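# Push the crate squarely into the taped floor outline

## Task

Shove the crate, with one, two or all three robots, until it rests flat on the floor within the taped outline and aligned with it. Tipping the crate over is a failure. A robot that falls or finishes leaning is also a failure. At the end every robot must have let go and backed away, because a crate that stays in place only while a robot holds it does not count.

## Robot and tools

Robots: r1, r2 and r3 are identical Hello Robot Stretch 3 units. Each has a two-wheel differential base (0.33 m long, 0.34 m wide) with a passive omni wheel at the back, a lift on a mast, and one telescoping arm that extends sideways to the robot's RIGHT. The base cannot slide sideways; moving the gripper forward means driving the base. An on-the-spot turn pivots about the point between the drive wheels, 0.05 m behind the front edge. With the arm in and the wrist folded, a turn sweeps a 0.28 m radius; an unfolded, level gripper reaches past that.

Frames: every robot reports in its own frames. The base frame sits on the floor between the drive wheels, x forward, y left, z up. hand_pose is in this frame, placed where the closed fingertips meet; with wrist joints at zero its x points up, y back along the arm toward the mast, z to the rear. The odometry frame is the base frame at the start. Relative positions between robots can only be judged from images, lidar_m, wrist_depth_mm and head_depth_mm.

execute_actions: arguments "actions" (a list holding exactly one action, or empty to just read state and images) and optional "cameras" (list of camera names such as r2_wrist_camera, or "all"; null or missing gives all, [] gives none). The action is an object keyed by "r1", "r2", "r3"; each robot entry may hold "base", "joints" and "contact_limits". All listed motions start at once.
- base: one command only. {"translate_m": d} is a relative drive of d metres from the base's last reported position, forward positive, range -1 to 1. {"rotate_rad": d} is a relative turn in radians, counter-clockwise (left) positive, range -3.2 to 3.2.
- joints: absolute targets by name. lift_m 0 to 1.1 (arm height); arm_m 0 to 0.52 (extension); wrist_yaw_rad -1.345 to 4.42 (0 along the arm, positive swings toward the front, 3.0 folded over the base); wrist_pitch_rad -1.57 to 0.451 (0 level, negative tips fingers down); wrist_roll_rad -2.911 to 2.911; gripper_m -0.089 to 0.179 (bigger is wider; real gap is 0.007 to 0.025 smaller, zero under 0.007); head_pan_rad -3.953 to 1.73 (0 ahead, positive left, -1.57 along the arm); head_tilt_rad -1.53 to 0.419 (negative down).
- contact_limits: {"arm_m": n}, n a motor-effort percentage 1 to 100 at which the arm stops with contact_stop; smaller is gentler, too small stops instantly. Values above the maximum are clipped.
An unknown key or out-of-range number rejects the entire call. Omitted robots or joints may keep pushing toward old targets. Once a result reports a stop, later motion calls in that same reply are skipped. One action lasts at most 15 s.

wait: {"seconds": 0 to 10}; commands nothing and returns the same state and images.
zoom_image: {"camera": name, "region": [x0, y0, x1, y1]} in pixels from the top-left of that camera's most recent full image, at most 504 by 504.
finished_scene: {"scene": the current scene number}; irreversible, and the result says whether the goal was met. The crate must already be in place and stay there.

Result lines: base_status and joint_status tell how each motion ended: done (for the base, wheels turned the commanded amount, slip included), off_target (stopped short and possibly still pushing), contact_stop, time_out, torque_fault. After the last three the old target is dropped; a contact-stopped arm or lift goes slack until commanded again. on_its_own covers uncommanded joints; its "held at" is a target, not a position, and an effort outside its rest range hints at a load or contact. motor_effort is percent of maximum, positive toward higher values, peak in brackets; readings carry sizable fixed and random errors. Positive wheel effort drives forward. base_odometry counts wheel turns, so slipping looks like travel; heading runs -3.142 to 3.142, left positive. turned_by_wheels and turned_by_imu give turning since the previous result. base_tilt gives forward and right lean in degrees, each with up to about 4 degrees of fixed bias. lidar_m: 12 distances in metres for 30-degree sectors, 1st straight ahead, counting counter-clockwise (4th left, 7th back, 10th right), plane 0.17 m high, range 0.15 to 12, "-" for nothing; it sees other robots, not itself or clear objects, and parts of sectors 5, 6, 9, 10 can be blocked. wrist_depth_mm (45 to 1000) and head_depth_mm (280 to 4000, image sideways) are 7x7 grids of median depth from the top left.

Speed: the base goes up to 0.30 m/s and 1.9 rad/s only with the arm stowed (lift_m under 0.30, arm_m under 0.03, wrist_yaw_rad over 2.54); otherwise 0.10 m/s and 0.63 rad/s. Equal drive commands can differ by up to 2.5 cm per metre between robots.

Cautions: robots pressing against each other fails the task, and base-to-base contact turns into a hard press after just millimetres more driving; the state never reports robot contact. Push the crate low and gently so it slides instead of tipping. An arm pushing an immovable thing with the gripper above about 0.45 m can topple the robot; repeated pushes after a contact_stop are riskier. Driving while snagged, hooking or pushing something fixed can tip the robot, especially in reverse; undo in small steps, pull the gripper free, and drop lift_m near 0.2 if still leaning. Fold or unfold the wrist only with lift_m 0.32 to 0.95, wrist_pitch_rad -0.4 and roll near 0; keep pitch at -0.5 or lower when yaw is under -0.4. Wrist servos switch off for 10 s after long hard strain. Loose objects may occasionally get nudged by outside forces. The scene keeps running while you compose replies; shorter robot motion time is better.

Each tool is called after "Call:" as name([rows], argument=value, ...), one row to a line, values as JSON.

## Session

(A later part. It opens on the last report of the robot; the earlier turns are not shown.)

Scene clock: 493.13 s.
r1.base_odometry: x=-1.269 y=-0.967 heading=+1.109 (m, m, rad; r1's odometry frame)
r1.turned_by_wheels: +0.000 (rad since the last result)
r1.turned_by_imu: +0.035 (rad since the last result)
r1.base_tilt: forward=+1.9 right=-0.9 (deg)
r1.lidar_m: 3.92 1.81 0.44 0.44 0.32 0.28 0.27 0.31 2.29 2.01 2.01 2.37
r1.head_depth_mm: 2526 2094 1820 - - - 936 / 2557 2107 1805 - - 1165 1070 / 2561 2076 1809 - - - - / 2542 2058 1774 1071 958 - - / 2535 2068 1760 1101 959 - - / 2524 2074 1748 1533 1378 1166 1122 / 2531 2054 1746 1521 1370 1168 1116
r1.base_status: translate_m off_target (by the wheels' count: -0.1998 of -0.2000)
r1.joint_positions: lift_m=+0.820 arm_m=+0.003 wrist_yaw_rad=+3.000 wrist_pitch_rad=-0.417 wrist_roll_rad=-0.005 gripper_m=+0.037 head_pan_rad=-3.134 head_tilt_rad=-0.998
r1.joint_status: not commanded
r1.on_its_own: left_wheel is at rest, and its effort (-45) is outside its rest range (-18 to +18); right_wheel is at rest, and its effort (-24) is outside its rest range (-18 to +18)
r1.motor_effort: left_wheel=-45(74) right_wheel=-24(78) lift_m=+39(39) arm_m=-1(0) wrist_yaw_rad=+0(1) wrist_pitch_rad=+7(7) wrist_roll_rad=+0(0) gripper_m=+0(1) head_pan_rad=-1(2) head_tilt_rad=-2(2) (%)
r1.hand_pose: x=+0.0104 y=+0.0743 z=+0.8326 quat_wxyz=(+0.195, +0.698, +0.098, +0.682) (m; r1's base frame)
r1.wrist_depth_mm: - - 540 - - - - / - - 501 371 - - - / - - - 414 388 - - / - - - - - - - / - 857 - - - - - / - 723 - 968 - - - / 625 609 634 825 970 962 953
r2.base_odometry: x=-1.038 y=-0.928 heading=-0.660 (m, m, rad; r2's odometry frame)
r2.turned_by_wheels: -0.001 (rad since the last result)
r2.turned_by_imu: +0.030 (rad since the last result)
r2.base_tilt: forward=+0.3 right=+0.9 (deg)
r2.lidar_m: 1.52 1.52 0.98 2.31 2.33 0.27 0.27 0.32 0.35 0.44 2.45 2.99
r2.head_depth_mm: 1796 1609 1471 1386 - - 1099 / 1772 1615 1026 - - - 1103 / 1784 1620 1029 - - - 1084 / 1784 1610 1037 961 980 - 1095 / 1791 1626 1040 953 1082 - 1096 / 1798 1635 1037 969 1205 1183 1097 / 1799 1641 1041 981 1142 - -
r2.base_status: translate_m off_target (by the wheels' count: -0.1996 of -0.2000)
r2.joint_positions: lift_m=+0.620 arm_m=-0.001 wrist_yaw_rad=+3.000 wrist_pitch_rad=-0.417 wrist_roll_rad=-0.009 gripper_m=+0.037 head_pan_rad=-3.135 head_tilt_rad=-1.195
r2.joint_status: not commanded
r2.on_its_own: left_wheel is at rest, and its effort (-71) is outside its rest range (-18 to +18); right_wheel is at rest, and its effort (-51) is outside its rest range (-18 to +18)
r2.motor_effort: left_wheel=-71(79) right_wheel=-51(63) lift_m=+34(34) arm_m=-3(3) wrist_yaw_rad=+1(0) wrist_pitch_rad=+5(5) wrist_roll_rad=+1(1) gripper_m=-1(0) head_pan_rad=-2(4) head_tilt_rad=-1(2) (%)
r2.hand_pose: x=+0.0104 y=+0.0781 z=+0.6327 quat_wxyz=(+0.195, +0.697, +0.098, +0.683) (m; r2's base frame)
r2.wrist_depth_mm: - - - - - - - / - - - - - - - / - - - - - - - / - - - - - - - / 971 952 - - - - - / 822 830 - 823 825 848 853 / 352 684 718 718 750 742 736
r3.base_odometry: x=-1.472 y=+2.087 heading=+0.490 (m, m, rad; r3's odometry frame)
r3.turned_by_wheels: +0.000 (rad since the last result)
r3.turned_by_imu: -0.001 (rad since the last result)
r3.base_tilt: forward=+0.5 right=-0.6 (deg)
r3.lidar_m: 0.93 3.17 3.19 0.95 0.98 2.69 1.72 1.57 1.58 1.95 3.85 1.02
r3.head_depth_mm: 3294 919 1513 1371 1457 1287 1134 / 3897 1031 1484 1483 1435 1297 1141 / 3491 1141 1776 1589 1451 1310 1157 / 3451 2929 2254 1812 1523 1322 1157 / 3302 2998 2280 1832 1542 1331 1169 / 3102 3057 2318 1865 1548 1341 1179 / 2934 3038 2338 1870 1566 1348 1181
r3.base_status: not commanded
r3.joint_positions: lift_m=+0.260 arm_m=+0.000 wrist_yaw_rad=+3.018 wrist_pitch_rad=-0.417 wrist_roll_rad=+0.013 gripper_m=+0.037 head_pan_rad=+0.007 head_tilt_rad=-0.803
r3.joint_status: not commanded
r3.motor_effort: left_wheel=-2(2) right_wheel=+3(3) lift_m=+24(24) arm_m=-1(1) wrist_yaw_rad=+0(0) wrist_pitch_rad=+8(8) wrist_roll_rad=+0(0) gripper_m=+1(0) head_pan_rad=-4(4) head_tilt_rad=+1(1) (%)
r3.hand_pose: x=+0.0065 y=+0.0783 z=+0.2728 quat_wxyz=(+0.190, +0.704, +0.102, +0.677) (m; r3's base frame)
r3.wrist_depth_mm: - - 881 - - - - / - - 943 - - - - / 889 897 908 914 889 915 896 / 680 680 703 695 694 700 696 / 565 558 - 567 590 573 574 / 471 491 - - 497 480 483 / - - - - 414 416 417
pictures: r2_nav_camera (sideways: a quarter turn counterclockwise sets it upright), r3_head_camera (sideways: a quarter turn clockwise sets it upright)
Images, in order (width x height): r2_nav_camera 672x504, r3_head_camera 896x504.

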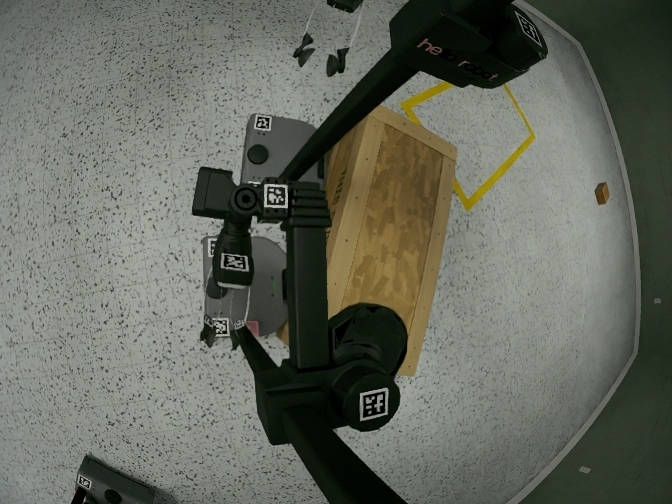

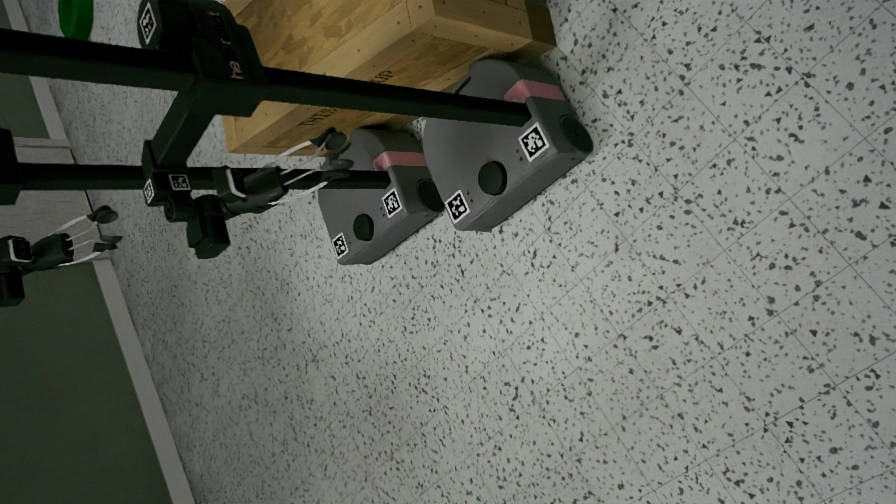

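Call:
execute_actions([
  {"r1":{"base":{"translate_m":-0.05}},"r2":{"base":{"translate_m":-0.2}},"r3":{"base":{"rotate_rad":-0.9}}},
], cameras=["r2_nav_camera","r3_head_camera"])

Scene clock: 507.93 s.
r1.base_odometry: x=-1.291 y=-1.012 heading=+1.108 (m, m, rad; r1's odometry frame)
r1.turned_by_wheels: +0.000 (rad since the last result)
r1.turned_by_imu: +0.000 (rad since the last result)
r1.base_tilt: forward=+1.8 right=-1.0 (deg)
r1.lidar_m: 3.96 1.85 0.42 0.42 0.32 0.27 0.27 0.32 2.30 2.02 2.03 2.39
r1.head_depth_mm: 2589 2121 1797 - - - 934 / 2542 2076 1802 - - 1155 1045 / 2563 2069 1812 - - - - / 2567 2067 1766 1075 961 - - / 2520 2090 1757 1105 957 - - / 2541 2092 1754 1521 1376 1167 1120 / 2517 2082 1752 1521 1379 1167 1120
r1.base_status: translate_m off_target (by the wheels' count: -0.0498 of -0.0500)
r1.joint_positions: lift_m=+0.820 arm_m=+0.003 wrist_yaw_rad=+3.000 wrist_pitch_rad=-0.417 wrist_roll_rad=-0.005 gripper_m=+0.037 head_pan_rad=-3.134 head_tilt_rad=-0.998
r1.joint_status: not commanded
r1.on_its_own: left_wheel is at rest, and its effort (-48) is outside its rest range (-18 to +18); right_wheel is at rest, and its effort (-21) is outside its rest range (-18 to +18)
r1.motor_effort: left_wheel=-48(57) right_wheel=-21(53) lift_m=+39(38) arm_m=-1(0) wrist_yaw_rad=+1(0) wrist_pitch_rad=+7(7) wrist_roll_rad=+0(0) gripper_m=-1(0) head_pan_rad=-1(1) head_tilt_rad=-1(2) (%)
r1.hand_pose: x=+0.0104 y=+0.0743 z=+0.8326 quat_wxyz=(+0.195, +0.698, +0.098, +0.682) (m; r1's base frame)
r1.wrist_depth_mm: - - - 553 - - - / - - 486 399 - - - / - - - 348 374 - - / - - - - 379 - - / - 882 - - - - - / - 714 - 945 - - - / 619 598 629 855 959 958 949
r2.base_odometry: x=-1.195 y=-0.806 heading=-0.660 (m, m, rad; r2's odometry frame)
r2.turned_by_wheels: +0.000 (rad since the last result)
r2.turned_by_imu: -0.064 (rad since the last result)
r2.base_tilt: forward=+0.3 right=+0.9 (deg)
r2.lidar_m: 1.69 1.56 1.00 2.32 2.31 0.27 0.27 0.32 0.34 0.42 2.43 2.86
r2.head_depth_mm: 1781 1624 1477 1392 - - 1103 / 1792 1622 1029 - - - 1107 / 1783 1625 1032 - - - 1085 / 1801 1610 1032 963 956 - 1097 / 1809 1624 1037 955 1053 - 1096 / 1789 1643 1037 962 1150 1182 1100 / 1790 1641 1037 978 1141 - -
r2.base_status: translate_m off_target (by the wheels' count: -0.1995 of -0.2000)
r2.joint_positions: lift_m=+0.620 arm_m=-0.001 wrist_yaw_rad=+3.000 wrist_pitch_rad=-0.417 wrist_roll_rad=-0.009 gripper_m=+0.037 head_pan_rad=-3.135 head_tilt_rad=-1.195
r2.joint_status: not commanded
r2.on_its_own: left_wheel is at rest, and its effort (-73) is outside its rest range (-18 to +18); right_wheel is at rest, and its effort (-59) is outside its rest range (-18 to +18)
r2.motor_effort: left_wheel=-73(82) right_wheel=-59(68) lift_m=+34(34) arm_m=-3(3) wrist_yaw_rad=+0(0) wrist_pitch_rad=+5(5) wrist_roll_rad=+1(1) gripper_m=+0(0) head_pan_rad=-2(3) head_tilt_rad=-1(2) (%)
r2.hand_pose: x=+0.0104 y=+0.0781 z=+0.6327 quat_wxyz=(+0.195, +0.697, +0.098, +0.683) (m; r2's base frame)
r2.wrist_depth_mm: - - - - - - - / - - - - - - - / - - - - - - - / - - - - - - - / 976 960 - - - - - / 828 829 - 834 828 830 836 / 350 678 728 735 746 734 738
r3.base_odometry: x=-1.472 y=+2.087 heading=-0.410 (m, m, rad; r3's odometry frame)
r3.turned_by_wheels: -0.900 (rad since the last result)
r3.turned_by_imu: -0.887 (rad since the last result)
r3.base_tilt: forward=+0.4 right=-0.6 (deg)
r3.lidar_m: 1.29 0.96 1.02 3.16 3.31 0.95 3.01 2.24 1.64 1.57 1.63 2.22
r3.head_depth_mm: 3906 2778 2153 1766 1495 1289 1130 / - 2843 2193 1785 1495 1297 1142 / - 2898 2216 1786 1511 1306 1156 / - 2966 2236 1820 1534 1317 1149 / - 2987 2281 1783 1543 1320 1167 / - 3051 2304 1500 1541 1334 1175 / - 3107 2316 1372 1460 1354 1184
r3.base_status: done
r3.joint_positions: lift_m=+0.260 arm_m=+0.000 wrist_yaw_rad=+3.018 wrist_pitch_rad=-0.417 wrist_roll_rad=+0.013 gripper_m=+0.037 head_pan_rad=+0.007 head_tilt_rad=-0.803
r3.joint_status: not commanded
r3.motor_effort: left_wheel=+2(10) right_wheel=-2(9) lift_m=+24(24) arm_m=-1(1) wrist_yaw_rad=+0(1) wrist_pitch_rad=+8(8) wrist_roll_rad=+0(0) gripper_m=+1(1) head_pan_rad=-6(6) head_tilt_rad=+0(2) (%)
r3.hand_pose: x=+0.0065 y=+0.0783 z=+0.2728 quat_wxyz=(+0.190, +0.704, +0.102, +0.677) (m; r3's base frame)
r3.wrist_depth_mm: - - - - - - - / - - - - - - 792 / 877 881 896 909 894 907 771 / 681 690 693 680 698 698 700 / 560 555 - 567 590 573 574 / 473 488 - - 495 481 485 / - - - - 415 414 418
pictures: r2_nav_camera (sideways: a quarter turn counterclockwise sets it upright), r3_head_camera (sideways: a quarter turn clockwise sets it upright)
Images, in order (width x height): r2_nav_camera 672x504, r3_head_camera 896x504.

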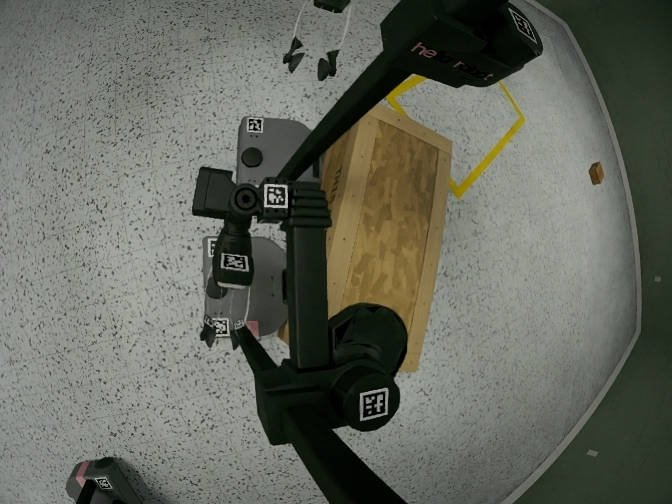

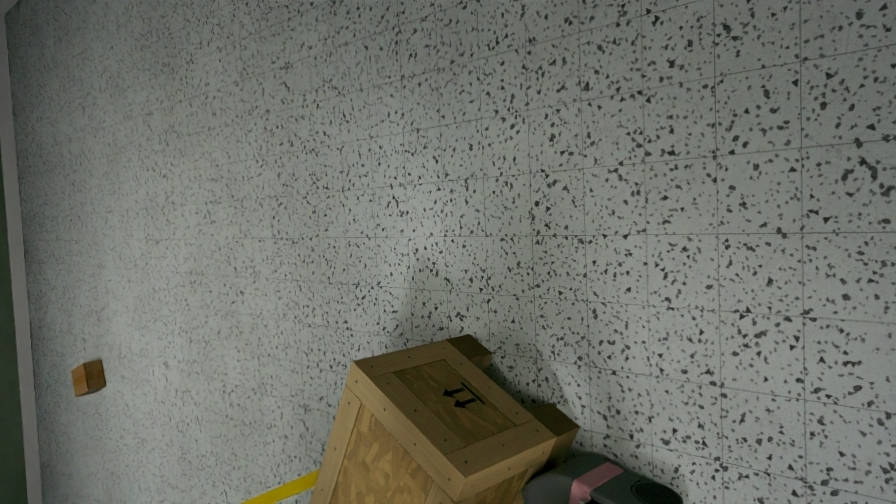

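Call:
execute_actions([
  {"r1":{"base":{"translate_m":0.003}},"r2":{"base":{"rotate_rad":0.42},"joints":{"lift_m":0.29}}},
], cameras=["r2_nav_camera"])

Scene clock: 530.23 s.
r1.base_odometry: x=-1.290 y=-1.009 heading=+1.108 (m, m, rad; r1's odometry frame)
r1.turned_by_wheels: +0.000 (rad since the last result)
r1.turned_by_imu: +0.000 (rad since the last result)
r1.base_tilt: forward=+1.9 right=-1.0 (deg)
r1.lidar_m: 3.96 1.85 0.42 0.43 0.32 0.28 0.28 0.32 2.31 2.02 2.02 2.38
r1.head_depth_mm: 2576 2101 1820 - - - 938 / 2551 2072 1814 - - 1161 942 / 2571 2114 1819 - - - - / 2565 2106 1760 1074 955 - - / 2524 2074 1747 1096 960 - - / 2526 2069 1757 1516 1376 1163 1122 / 2534 2096 1740 1529 1377 1160 1118
r1.base_status: done
r1.joint_positions: lift_m=+0.820 arm_m=+0.003 wrist_yaw_rad=+3.000 wrist_pitch_rad=-0.417 wrist_roll_rad=-0.005 gripper_m=+0.037 head_pan_rad=-3.134 head_tilt_rad=-0.998
r1.joint_status: not commanded
r1.motor_effort: left_wheel=-1(37) right_wheel=+1(18) lift_m=+39(39) arm_m=-1(1) wrist_yaw_rad=+0(0) wrist_pitch_rad=+7(7) wrist_roll_rad=+0(0) gripper_m=+0(0) head_pan_rad=-1(1) head_tilt_rad=-2(2) (%)
r1.hand_pose: x=+0.0104 y=+0.0743 z=+0.8326 quat_wxyz=(+0.195, +0.698, +0.098, +0.682) (m; r1's base frame)
r1.wrist_depth_mm: - - - - - - - / - - - - - - - / - - - - - - - / - - - - - - - / - 878 - - - - - / - 704 - 557 538 - - / 638 624 619 796 947 993 951
r2.base_odometry: x=-1.195 y=-0.806 heading=-0.240 (m, m, rad; r2's odometry frame)
r2.turned_by_wheels: +0.420 (rad since the last result)
r2.turned_by_imu: +0.415 (rad since the last result)
r2.base_tilt: forward=+0.3 right=+0.9 (deg)
r2.lidar_m: 1.56 1.00 2.33 2.32 0.28 0.27 0.30 0.33 0.42 2.43 2.70 3.77
r2.head_depth_mm: 1781 1613 1478 945 877 1152 1096 / 1783 1613 1029 946 896 - 1099 / 1781 1627 1027 952 - - 1090 / 1783 1624 1039 964 1269 - 1098 / 1789 1131 1040 1069 1245 - 1095 / 1801 1621 1047 1180 1102 1190 1098 / 1809 1639 1120 701 1137 1185 1112
r2.base_status: done
r2.joint_positions: lift_m=+0.290 arm_m=-0.001 wrist_yaw_rad=+3.000 wrist_pitch_rad=-0.417 wrist_roll_rad=-0.009 gripper_m=+0.037 head_pan_rad=-3.135 head_tilt_rad=-1.195
r2.joint_status: all done
r2.motor_effort: left_wheel=-1(74) right_wheel=+3(45) lift_m=+26(28) arm_m=-3(3) wrist_yaw_rad=+1(1) wrist_pitch_rad=+5(5) wrist_roll_rad=+1(1) gripper_m=+0(0) head_pan_rad=-3(2) head_tilt_rad=-1(3) (%)
r2.hand_pose: x=+0.0104 y=+0.0781 z=+0.3031 quat_wxyz=(+0.195, +0.697, +0.098, +0.683) (m; r2's base frame)
r2.wrist_depth_mm: 225 - - - - - - / 239 - - - - - 837 / 250 281 840 856 873 863 771 / 261 305 671 678 678 680 683 / 274 334 - 562 570 568 568 / 288 348 - - 462 481 481 / - - - - 411 419 417
r3.base_odometry: x=-1.472 y=+2.087 heading=-0.410 (m, m, rad; r3's odometry frame)
r3.turned_by_wheels: +0.000 (rad since the last result)
r3.turned_by_imu: -0.001 (rad since the last result)
r3.base_tilt: forward=+0.4 right=-0.5 (deg)
r3.lidar_m: 1.29 1.02 1.02 3.17 3.28 0.95 3.01 2.24 1.63 1.57 1.63 2.22
r3.head_depth_mm: 3966 2803 2189 1767 1495 1291 1138 / - 2823 2181 1779 1497 1302 1141 / - 2924 2223 1810 1509 1307 1153 / - 2937 2269 1827 1528 1320 1156 / - 2993 2277 1799 1543 1327 1167 / - 3046 2327 1509 1534 1332 1171 / - 3115 2322 1369 1477 1343 1181
r3.base_status: not commanded
r3.joint_positions: lift_m=+0.260 arm_m=+0.000 wrist_yaw_rad=+3.018 wrist_pitch_rad=-0.417 wrist_roll_rad=+0.013 gripper_m=+0.037 head_pan_rad=+0.007 head_tilt_rad=-0.803
r3.joint_status: not commanded
r3.motor_effort: left_wheel=+3(2) right_wheel=-3(3) lift_m=+24(24) arm_m=-1(1) wrist_yaw_rad=-1(0) wrist_pitch_rad=+8(8) wrist_roll_rad=+0(0) gripper_m=+1(0) head_pan_rad=-5(5) head_tilt_rad=+1(1) (%)
r3.hand_pose: x=+0.0065 y=+0.0783 z=+0.2728 quat_wxyz=(+0.190, +0.704, +0.102, +0.677) (m; r3's base frame)
r3.wrist_depth_mm: - - - - - - - / - - - - - - 807 / 871 888 897 896 889 913 808 / 685 682 689 693 687 696 715 / 565 560 - 568 590 570 578 / 477 491 - - 492 483 480 / - - - - 414 415 414
pictures: r2_nav_camera (sideways: a quarter turn counterclockwise sets it upright)
Images, in order (width x height): r2_nav_camera 672x504.

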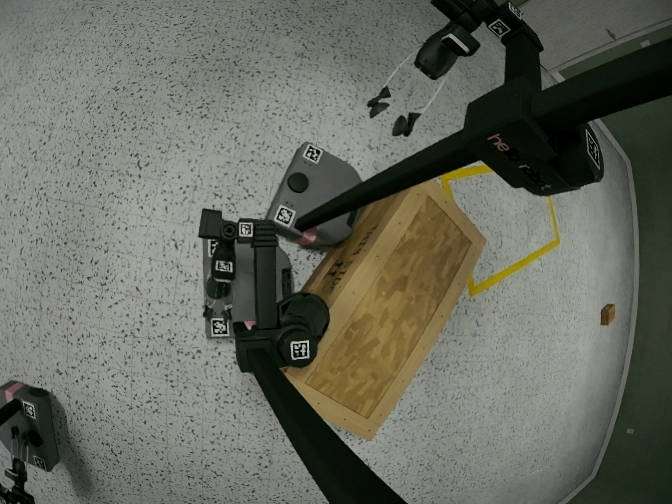

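Call:
execute_actions([
  {"r2":{"base":{"translate_m":0.3}}},
], cameras=[])

Call:
execute_actions([
  {"r2":{"base":{"rotate_rad":-0.4}}},
], cameras=[])

Call:
execute_actions([
  {"r2":{"base":{"translate_m":-0.21}}},
], cameras=["r2_nav_camera","r2_head_camera"])

Scene clock: 540.13 s.
r1.base_odometry: x=-1.290 y=-1.009 heading=+1.108 (m, m, rad; r1's odometry frame)
r1.turned_by_wheels: +0.000 (rad since the last result)
r1.turned_by_imu: +0.000 (rad since the last result)
r1.base_tilt: forward=+1.8 right=-1.0 (deg)
r1.lidar_m: 3.95 1.85 0.65 0.56 0.32 0.28 0.28 0.32 2.30 2.02 2.02 2.37
r1.head_depth_mm: 2603 2097 1815 - - - 1062 / 2568 2075 1822 - - 1163 1083 / 2546 2094 1815 - - - - / 2559 2065 1766 1076 958 - - / 2539 2074 1764 1103 960 - - / 2481 2061 1743 1513 1384 1171 1118 / 2520 2080 1755 1529 1381 1168 1114
r1.base_status: not commanded
r1.joint_positions: lift_m=+0.820 arm_m=+0.003 wrist_yaw_rad=+3.000 wrist_pitch_rad=-0.417 wrist_roll_rad=-0.005 gripper_m=+0.037 head_pan_rad=-3.134 head_tilt_rad=-0.998
r1.joint_status: not commanded
r1.motor_effort: left_wheel=-1(1) right_wheel=+1(1) lift_m=+39(39) arm_m=-1(1) wrist_yaw_rad=+0(1) wrist_pitch_rad=+7(7) wrist_roll_rad=+0(0) gripper_m=+0(0) head_pan_rad=-2(1) head_tilt_rad=-2(2) (%)
r1.hand_pose: x=+0.0104 y=+0.0743 z=+0.8326 quat_wxyz=(+0.195, +0.698, +0.098, +0.682) (m; r1's base frame)
r1.wrist_depth_mm: - - - - - - - / - - - - - - - / - - - - - - - / - - - - 750 - - / - 872 - - - 705 - / - 711 - - 930 - - / 623 608 625 - 851 940 955
r2.base_odometry: x=-0.904 y=-0.877 heading=-0.240 (m, m, rad; r2's odometry frame)
r2.turned_by_wheels: +0.000 (rad since the last result)
r2.turned_by_imu: +0.001 (rad since the last result)
r2.base_tilt: forward=+0.2 right=+0.9 (deg)
r2.lidar_m: 1.27 0.74 0.79 2.27 2.52 0.51 0.56 0.60 2.49 2.48 2.75 3.50
r2.head_depth_mm: 1781 1126 1026 1312 1263 1146 1102 / 1785 1127 1025 1130 1293 - 1101 / 1788 1130 1049 1326 - - 1094 / 1797 1132 1119 1348 1289 - 1097 / 1251 1133 1269 1342 1283 - 1096 / 1789 1151 1256 1230 1277 1194 1097 / 632 1601 1315 1329 1270 1179 1109
r2.base_status: done
r2.joint_positions: lift_m=+0.290 arm_m=-0.001 wrist_yaw_rad=+3.000 wrist_pitch_rad=-0.417 wrist_roll_rad=-0.009 gripper_m=+0.037 head_pan_rad=-3.135 head_tilt_rad=-1.195
r2.joint_status: not commanded
r2.motor_effort: left_wheel=-1(9) right_wheel=+3(10) lift_m=+26(26) arm_m=-3(3) wrist_yaw_rad=+0(1) wrist_pitch_rad=+5(5) wrist_roll_rad=+1(1) gripper_m=+1(0) head_pan_rad=-3(2) head_tilt_rad=-2(2) (%)
r2.hand_pose: x=+0.0104 y=+0.0781 z=+0.3030 quat_wxyz=(+0.195, +0.697, +0.098, +0.683) (m; r2's base frame)
r2.wrist_depth_mm: - - - - - - 647 / - - - - - 786 762 / 846 820 846 875 898 671 633 / 669 664 670 670 676 676 672 / 543 544 - 561 576 568 568 / 469 485 - - 459 478 484 / - - - - 409 412 418
r3.base_odometry: x=-1.472 y=+2.087 heading=-0.410 (m, m, rad; r3's odometry frame)
r3.turned_by_wheels: +0.000 (rad since the last result)
r3.turned_by_imu: -0.001 (rad since the last result)
r3.base_tilt: forward=+0.4 right=-0.6 (deg)
r3.lidar_m: 1.29 1.05 0.77 3.17 3.30 0.95 3.02 2.24 1.63 1.57 1.63 2.22
r3.head_depth_mm: 3965 2803 2158 1771 1491 1286 1137 / - 2856 2187 1768 1496 1303 1145 / - 2878 2229 1788 1515 1308 1151 / - 2944 2260 1822 1523 1313 1154 / - 2988 2285 1786 1545 1323 1164 / - 3036 2316 1501 1527 1331 1172 / - 3086 2330 1368 1511 1342 1177
r3.base_status: not commanded
r3.joint_positions: lift_m=+0.260 arm_m=+0.000 wrist_yaw_rad=+3.018 wrist_pitch_rad=-0.417 wrist_roll_rad=+0.013 gripper_m=+0.037 head_pan_rad=+0.007 head_tilt_rad=-0.803
r3.joint_status: not commanded
r3.motor_effort: left_wheel=+2(2) right_wheel=-2(3) lift_m=+24(24) arm_m=-1(1) wrist_yaw_rad=+0(0) wrist_pitch_rad=+8(8) wrist_roll_rad=+0(0) gripper_m=+0(0) head_pan_rad=-4(4) head_tilt_rad=+2(2) (%)
r3.hand_pose: x=+0.0065 y=+0.0783 z=+0.2728 quat_wxyz=(+0.190, +0.704, +0.102, +0.677) (m; r3's base frame)
r3.wrist_depth_mm: - - - - - - - / - - - - - 757 - / 886 886 896 898 852 690 858 / 683 687 694 698 701 699 699 / 558 562 - 562 587 570 571 / 476 496 - - 495 478 482 / - - - - 415 416 414
pictures: none
No camera images: the call's "cameras" was empty. Leave "cameras" out to get every camera's image.

Scene clock: 541.40 s.
r1.base_odometry: x=-1.290 y=-1.009 heading=+1.108 (m, m, rad; r1's odometry frame)
r1.turned_by_wheels: +0.000 (rad since the last result)
r1.turned_by_imu: +0.000 (rad since the last result)
r1.base_tilt: forward=+1.9 right=-1.0 (deg)
r1.lidar_m: 3.97 1.86 0.65 0.56 0.32 0.28 0.28 0.32 2.30 2.02 2.02 2.38
r1.head_depth_mm: 2565 2082 1798 - - - 1067 / 2530 2107 1808 - - 1158 1084 / 2515 2086 1796 - - - - / 2575 2101 1756 1071 953 - - / 2546 2099 1760 1110 960 - - / 2560 2079 1760 1524 1379 1171 1124 / 2498 2067 1747 1509 1385 1167 1121
r1.base_status: not commanded
r1.joint_positions: lift_m=+0.820 arm_m=+0.003 wrist_yaw_rad=+3.000 wrist_pitch_rad=-0.417 wrist_roll_rad=-0.005 gripper_m=+0.037 head_pan_rad=-3.134 head_tilt_rad=-0.998
r1.joint_status: not commanded
r1.motor_effort: left_wheel=+0(1) right_wheel=+1(1) lift_m=+39(39) arm_m=-1(0) wrist_yaw_rad=+0(1) wrist_pitch_rad=+7(7) wrist_roll_rad=+0(0) gripper_m=+0(0) head_pan_rad=+0(1) head_tilt_rad=-1(1) (%)
r1.hand_pose: x=+0.0104 y=+0.0743 z=+0.8326 quat_wxyz=(+0.195, +0.698, +0.098, +0.682) (m; r1's base frame)
r1.wrist_depth_mm: - - - - - - - / - - - - - - - / - - - - - - - / - - - - 849 - - / - 861 - - 741 713 - / - 721 - - 909 - - / 643 611 630 989 903 957 915
r2.base_odometry: x=-0.904 y=-0.877 heading=-0.640 (m, m, rad; r2's odometry frame)
r2.turned_by_wheels: -0.400 (rad since the last result)
r2.turned_by_imu: -0.396 (rad since the last result)
r2.base_tilt: forward=+0.3 right=+0.9 (deg)
r2.lidar_m: 1.29 1.26 0.74 2.27 2.27 2.70 0.51 0.59 0.65 2.48 2.48 2.97
r2.head_depth_mm: 1768 1610 1480 1359 1254 1153 1102 / 1788 1613 1486 1359 1290 - 1105 / 1795 1126 1045 1337 - - 1089 / 1805 1132 1035 1271 1297 - 1093 / 1797 1134 1053 1334 1280 - 1097 / 1806 1139 1066 1348 1268 1189 1090 / 1800 1141 1078 1235 1261 1186 1110
r2.base_status: done
r2.joint_positions: lift_m=+0.290 arm_m=-0.001 wrist_yaw_rad=+3.000 wrist_pitch_rad=-0.417 wrist_roll_rad=-0.009 gripper_m=+0.037 head_pan_rad=-3.135 head_tilt_rad=-1.195
r2.joint_status: not commanded
r2.motor_effort: left_wheel=+3(11) right_wheel=-2(7) lift_m=+26(26) arm_m=-3(3) wrist_yaw_rad=+1(1) wrist_pitch_rad=+5(5) wrist_roll_rad=+1(1) gripper_m=+1(0) head_pan_rad=-2(4) head_tilt_rad=-2(2) (%)
r2.hand_pose: x=+0.0104 y=+0.0781 z=+0.3030 quat_wxyz=(+0.195, +0.697, +0.098, +0.683) (m; r2's base frame)
r2.wrist_depth_mm: - - - - - - - / - - - - 757 - - / 842 817 860 855 790 895 888 / 658 668 676 675 687 696 700 / 547 555 - 557 570 560 567 / 465 483 - - 461 477 474 / - - - - 413 417 417
r3.base_odometry: x=-1.472 y=+2.087 heading=-0.410 (m, m, rad; r3's odometry frame)
r3.turned_by_wheels: +0.000 (rad since the last result)
r3.turned_by_imu: +0.000 (rad since the last result)
r3.base_tilt: forward=+0.4 right=-0.6 (deg)
r3.lidar_m: 1.29 1.05 0.71 3.16 3.30 0.95 3.02 2.25 1.63 1.57 1.63 2.22
r3.head_depth_mm: 3911 2780 2159 1772 1490 1284 1133 / - 2872 2191 1775 1505 1302 1143 / - 2929 2216 1808 1512 1309 1152 / - 2948 2255 1822 1533 1308 1158 / - 3036 2296 1796 1548 1315 1162 / - 3058 2305 1504 1524 1334 1178 / - 3087 2310 1375 1511 1296 1180
r3.base_status: not commanded
r3.joint_positions: lift_m=+0.260 arm_m=+0.000 wrist_yaw_rad=+3.018 wrist_pitch_rad=-0.417 wrist_roll_rad=+0.013 gripper_m=+0.037 head_pan_rad=+0.007 head_tilt_rad=-0.803
r3.joint_status: not commanded
r3.motor_effort: left_wheel=+2(2) right_wheel=-3(2) lift_m=+24(24) arm_m=-1(1) wrist_yaw_rad=+0(1) wrist_pitch_rad=+8(8) wrist_roll_rad=+0(0) gripper_m=+0(0) head_pan_rad=-5(4) head_tilt_rad=+2(2) (%)
r3.hand_pose: x=+0.0065 y=+0.0783 z=+0.2728 quat_wxyz=(+0.190, +0.704, +0.102, +0.677) (m; r3's base frame)
r3.wrist_depth_mm: - - - - - - - / - - - - - 716 - / 896 894 895 897 903 666 714 / 685 687 689 695 699 686 699 / 558 560 - 563 585 572 571 / 471 488 - - 494 484 482 / - - - - 414 417 420
pictures: none
No camera images: the call's "cameras" was empty. Leave "cameras" out to get every camera's image.

Scene clock: 543.73 s.
r1.base_odometry: x=-1.290 y=-1.009 heading=+1.108 (m, m, rad; r1's odometry frame)
r1.turned_by_wheels: +0.000 (rad since the last result)
r1.turned_by_imu: +0.000 (rad since the last result)
r1.base_tilt: forward=+1.9 right=-1.0 (deg)
r1.lidar_m: 3.95 1.86 0.55 0.56 0.32 0.28 0.28 0.32 2.31 2.02 2.03 2.37
r1.head_depth_mm: 2565 2115 1827 - - - 1069 / 2573 2099 1799 - - 1160 1075 / 2566 2083 1823 - - - - / 2567 2099 1764 1075 953 - - / 2546 2078 1766 1099 960 - - / 2523 2080 1751 1519 1376 1167 1118 / 2539 2077 1770 1529 1381 1166 1121
r1.base_status: not commanded
r1.joint_positions: lift_m=+0.820 arm_m=+0.003 wrist_yaw_rad=+3.000 wrist_pitch_rad=-0.417 wrist_roll_rad=-0.005 gripper_m=+0.037 head_pan_rad=-3.134 head_tilt_rad=-0.998
r1.joint_status: not commanded
r1.motor_effort: left_wheel=-1(0) right_wheel=+1(1) lift_m=+39(39) arm_m=-1(1) wrist_yaw_rad=-2(1) wrist_pitch_rad=+7(7) wrist_roll_rad=+0(0) gripper_m=-1(0) head_pan_rad=-1(1) head_tilt_rad=-1(1) (%)
r1.hand_pose: x=+0.0104 y=+0.0743 z=+0.8326 quat_wxyz=(+0.195, +0.698, +0.098, +0.682) (m; r1's base frame)
r1.wrist_depth_mm: - - - - - - - / - - - - - - - / - - - - - - - / - - - 808 - - - / - 869 - 674 - - - / - 707 - 947 942 - - / 626 617 625 869 933 959 946
r2.base_odometry: x=-1.072 y=-0.752 heading=-0.640 (m, m, rad; r2's odometry frame)
r2.turned_by_wheels: +0.000 (rad since the last result)
r2.turned_by_imu: -0.002 (rad since the last result)
r2.base_tilt: forward=+0.2 right=+0.9 (deg)
r2.lidar_m: 1.47 1.46 0.86 2.22 2.23 0.30 0.30 0.36 0.47 2.53 2.54 2.99
r2.head_depth_mm: 1786 1620 1471 1356 1255 1151 1098 / 1777 1612 1466 1373 1285 - 1097 / 1799 1625 1030 957 - - 1090 / 1798 1629 1032 955 1095 - 1095 / 1786 1628 1037 968 1260 - 1099 / 1802 1632 1038 979 1259 1190 1092 / 1811 1638 1041 991 1181 1171 1115
r2.base_status: done
r2.joint_positions: lift_m=+0.290 arm_m=-0.001 wrist_yaw_rad=+3.000 wrist_pitch_rad=-0.417 wrist_roll_rad=-0.009 gripper_m=+0.037 head_pan_rad=-3.135 head_tilt_rad=-1.195
r2.joint_status: not commanded
r2.motor_effort: left_wheel=+2(11) right_wheel=-2(11) lift_m=+26(26) arm_m=-3(3) wrist_yaw_rad=+0(1) wrist_pitch_rad=+5(5) wrist_roll_rad=+1(1) gripper_m=+1(1) head_pan_rad=-3(3) head_tilt_rad=-3(3) (%)
r2.hand_pose: x=+0.0104 y=+0.0781 z=+0.3030 quat_wxyz=(+0.195, +0.697, +0.098, +0.683) (m; r2's base frame)
r2.wrist_depth_mm: - - - - - - - / - - - - 905 795 - / 850 815 860 869 844 817 895 / 661 667 672 677 683 689 687 / 542 554 - 565 563 568 570 / 468 482 - - 462 480 483 / - - - - 411 419 421
r3.base_odometry: x=-1.472 y=+2.087 heading=-0.410 (m, m, rad; r3's odometry frame)
r3.turned_by_wheels: +0.000 (rad since the last result)
r3.turned_by_imu: +0.000 (rad since the last result)
r3.base_tilt: forward=+0.4 right=-0.6 (deg)
r3.lidar_m: 1.29 0.83 0.89 3.17 3.30 0.95 3.02 2.25 1.64 1.57 1.63 2.22
r3.head_depth_mm: 3937 2811 2172 1769 1488 1287 1137 / - 2829 2179 1772 1500 1300 1142 / - 2882 2223 1805 1511 1310 1154 / - 2946 2249 1815 1526 1318 1156 / - 2994 2281 1784 1541 1323 1165 / - 3044 2311 1504 1534 1345 1172 / - 3107 2326 1363 1368 1269 1177
r3.base_status: not commanded
r3.joint_positions: lift_m=+0.260 arm_m=+0.000 wrist_yaw_rad=+3.018 wrist_pitch_rad=-0.417 wrist_roll_rad=+0.013 gripper_m=+0.037 head_pan_rad=+0.007 head_tilt_rad=-0.803
r3.joint_status: not commanded
r3.motor_effort: left_wheel=+2(2) right_wheel=-3(3) lift_m=+24(24) arm_m=-1(1) wrist_yaw_rad=+1(0) wrist_pitch_rad=+8(8) wrist_roll_rad=+0(0) gripper_m=+0(1) head_pan_rad=-5(4) head_tilt_rad=+2(1) (%)
r3.hand_pose: x=+0.0065 y=+0.0783 z=+0.2728 quat_wxyz=(+0.190, +0.704, +0.102, +0.677) (m; r3's base frame)
r3.wrist_depth_mm: - - - - - - - / - - - - - - 783 / 884 887 904 898 916 851 658 / 679 684 701 701 702 702 686 / 556 555 - 564 593 571 566 / 475 486 - - 495 481 486 / - - - - 413 414 414
pictures: r2_head_camera (sideways: a quarter turn clockwise sets it upright), r2_nav_camera (sideways: a quarter turn counterclockwise sets it upright)
Images, in order (width x height): r2_head_camera 896x504, r2_nav_camera 672x504.

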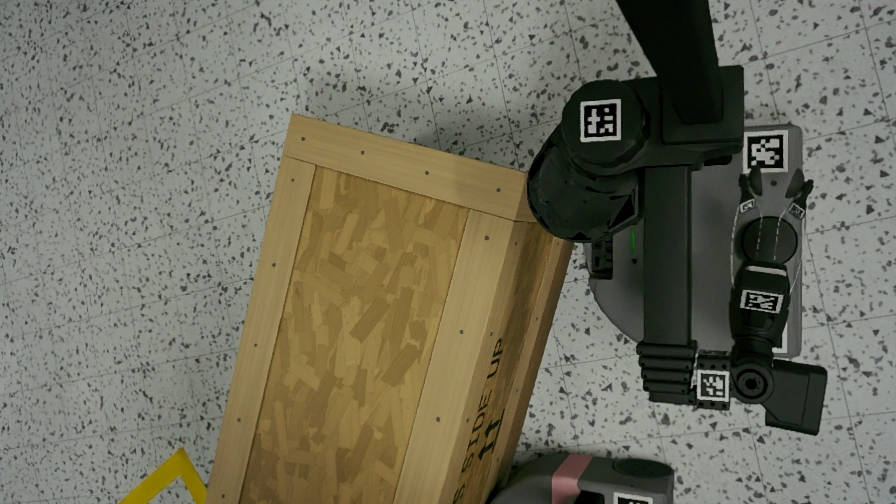

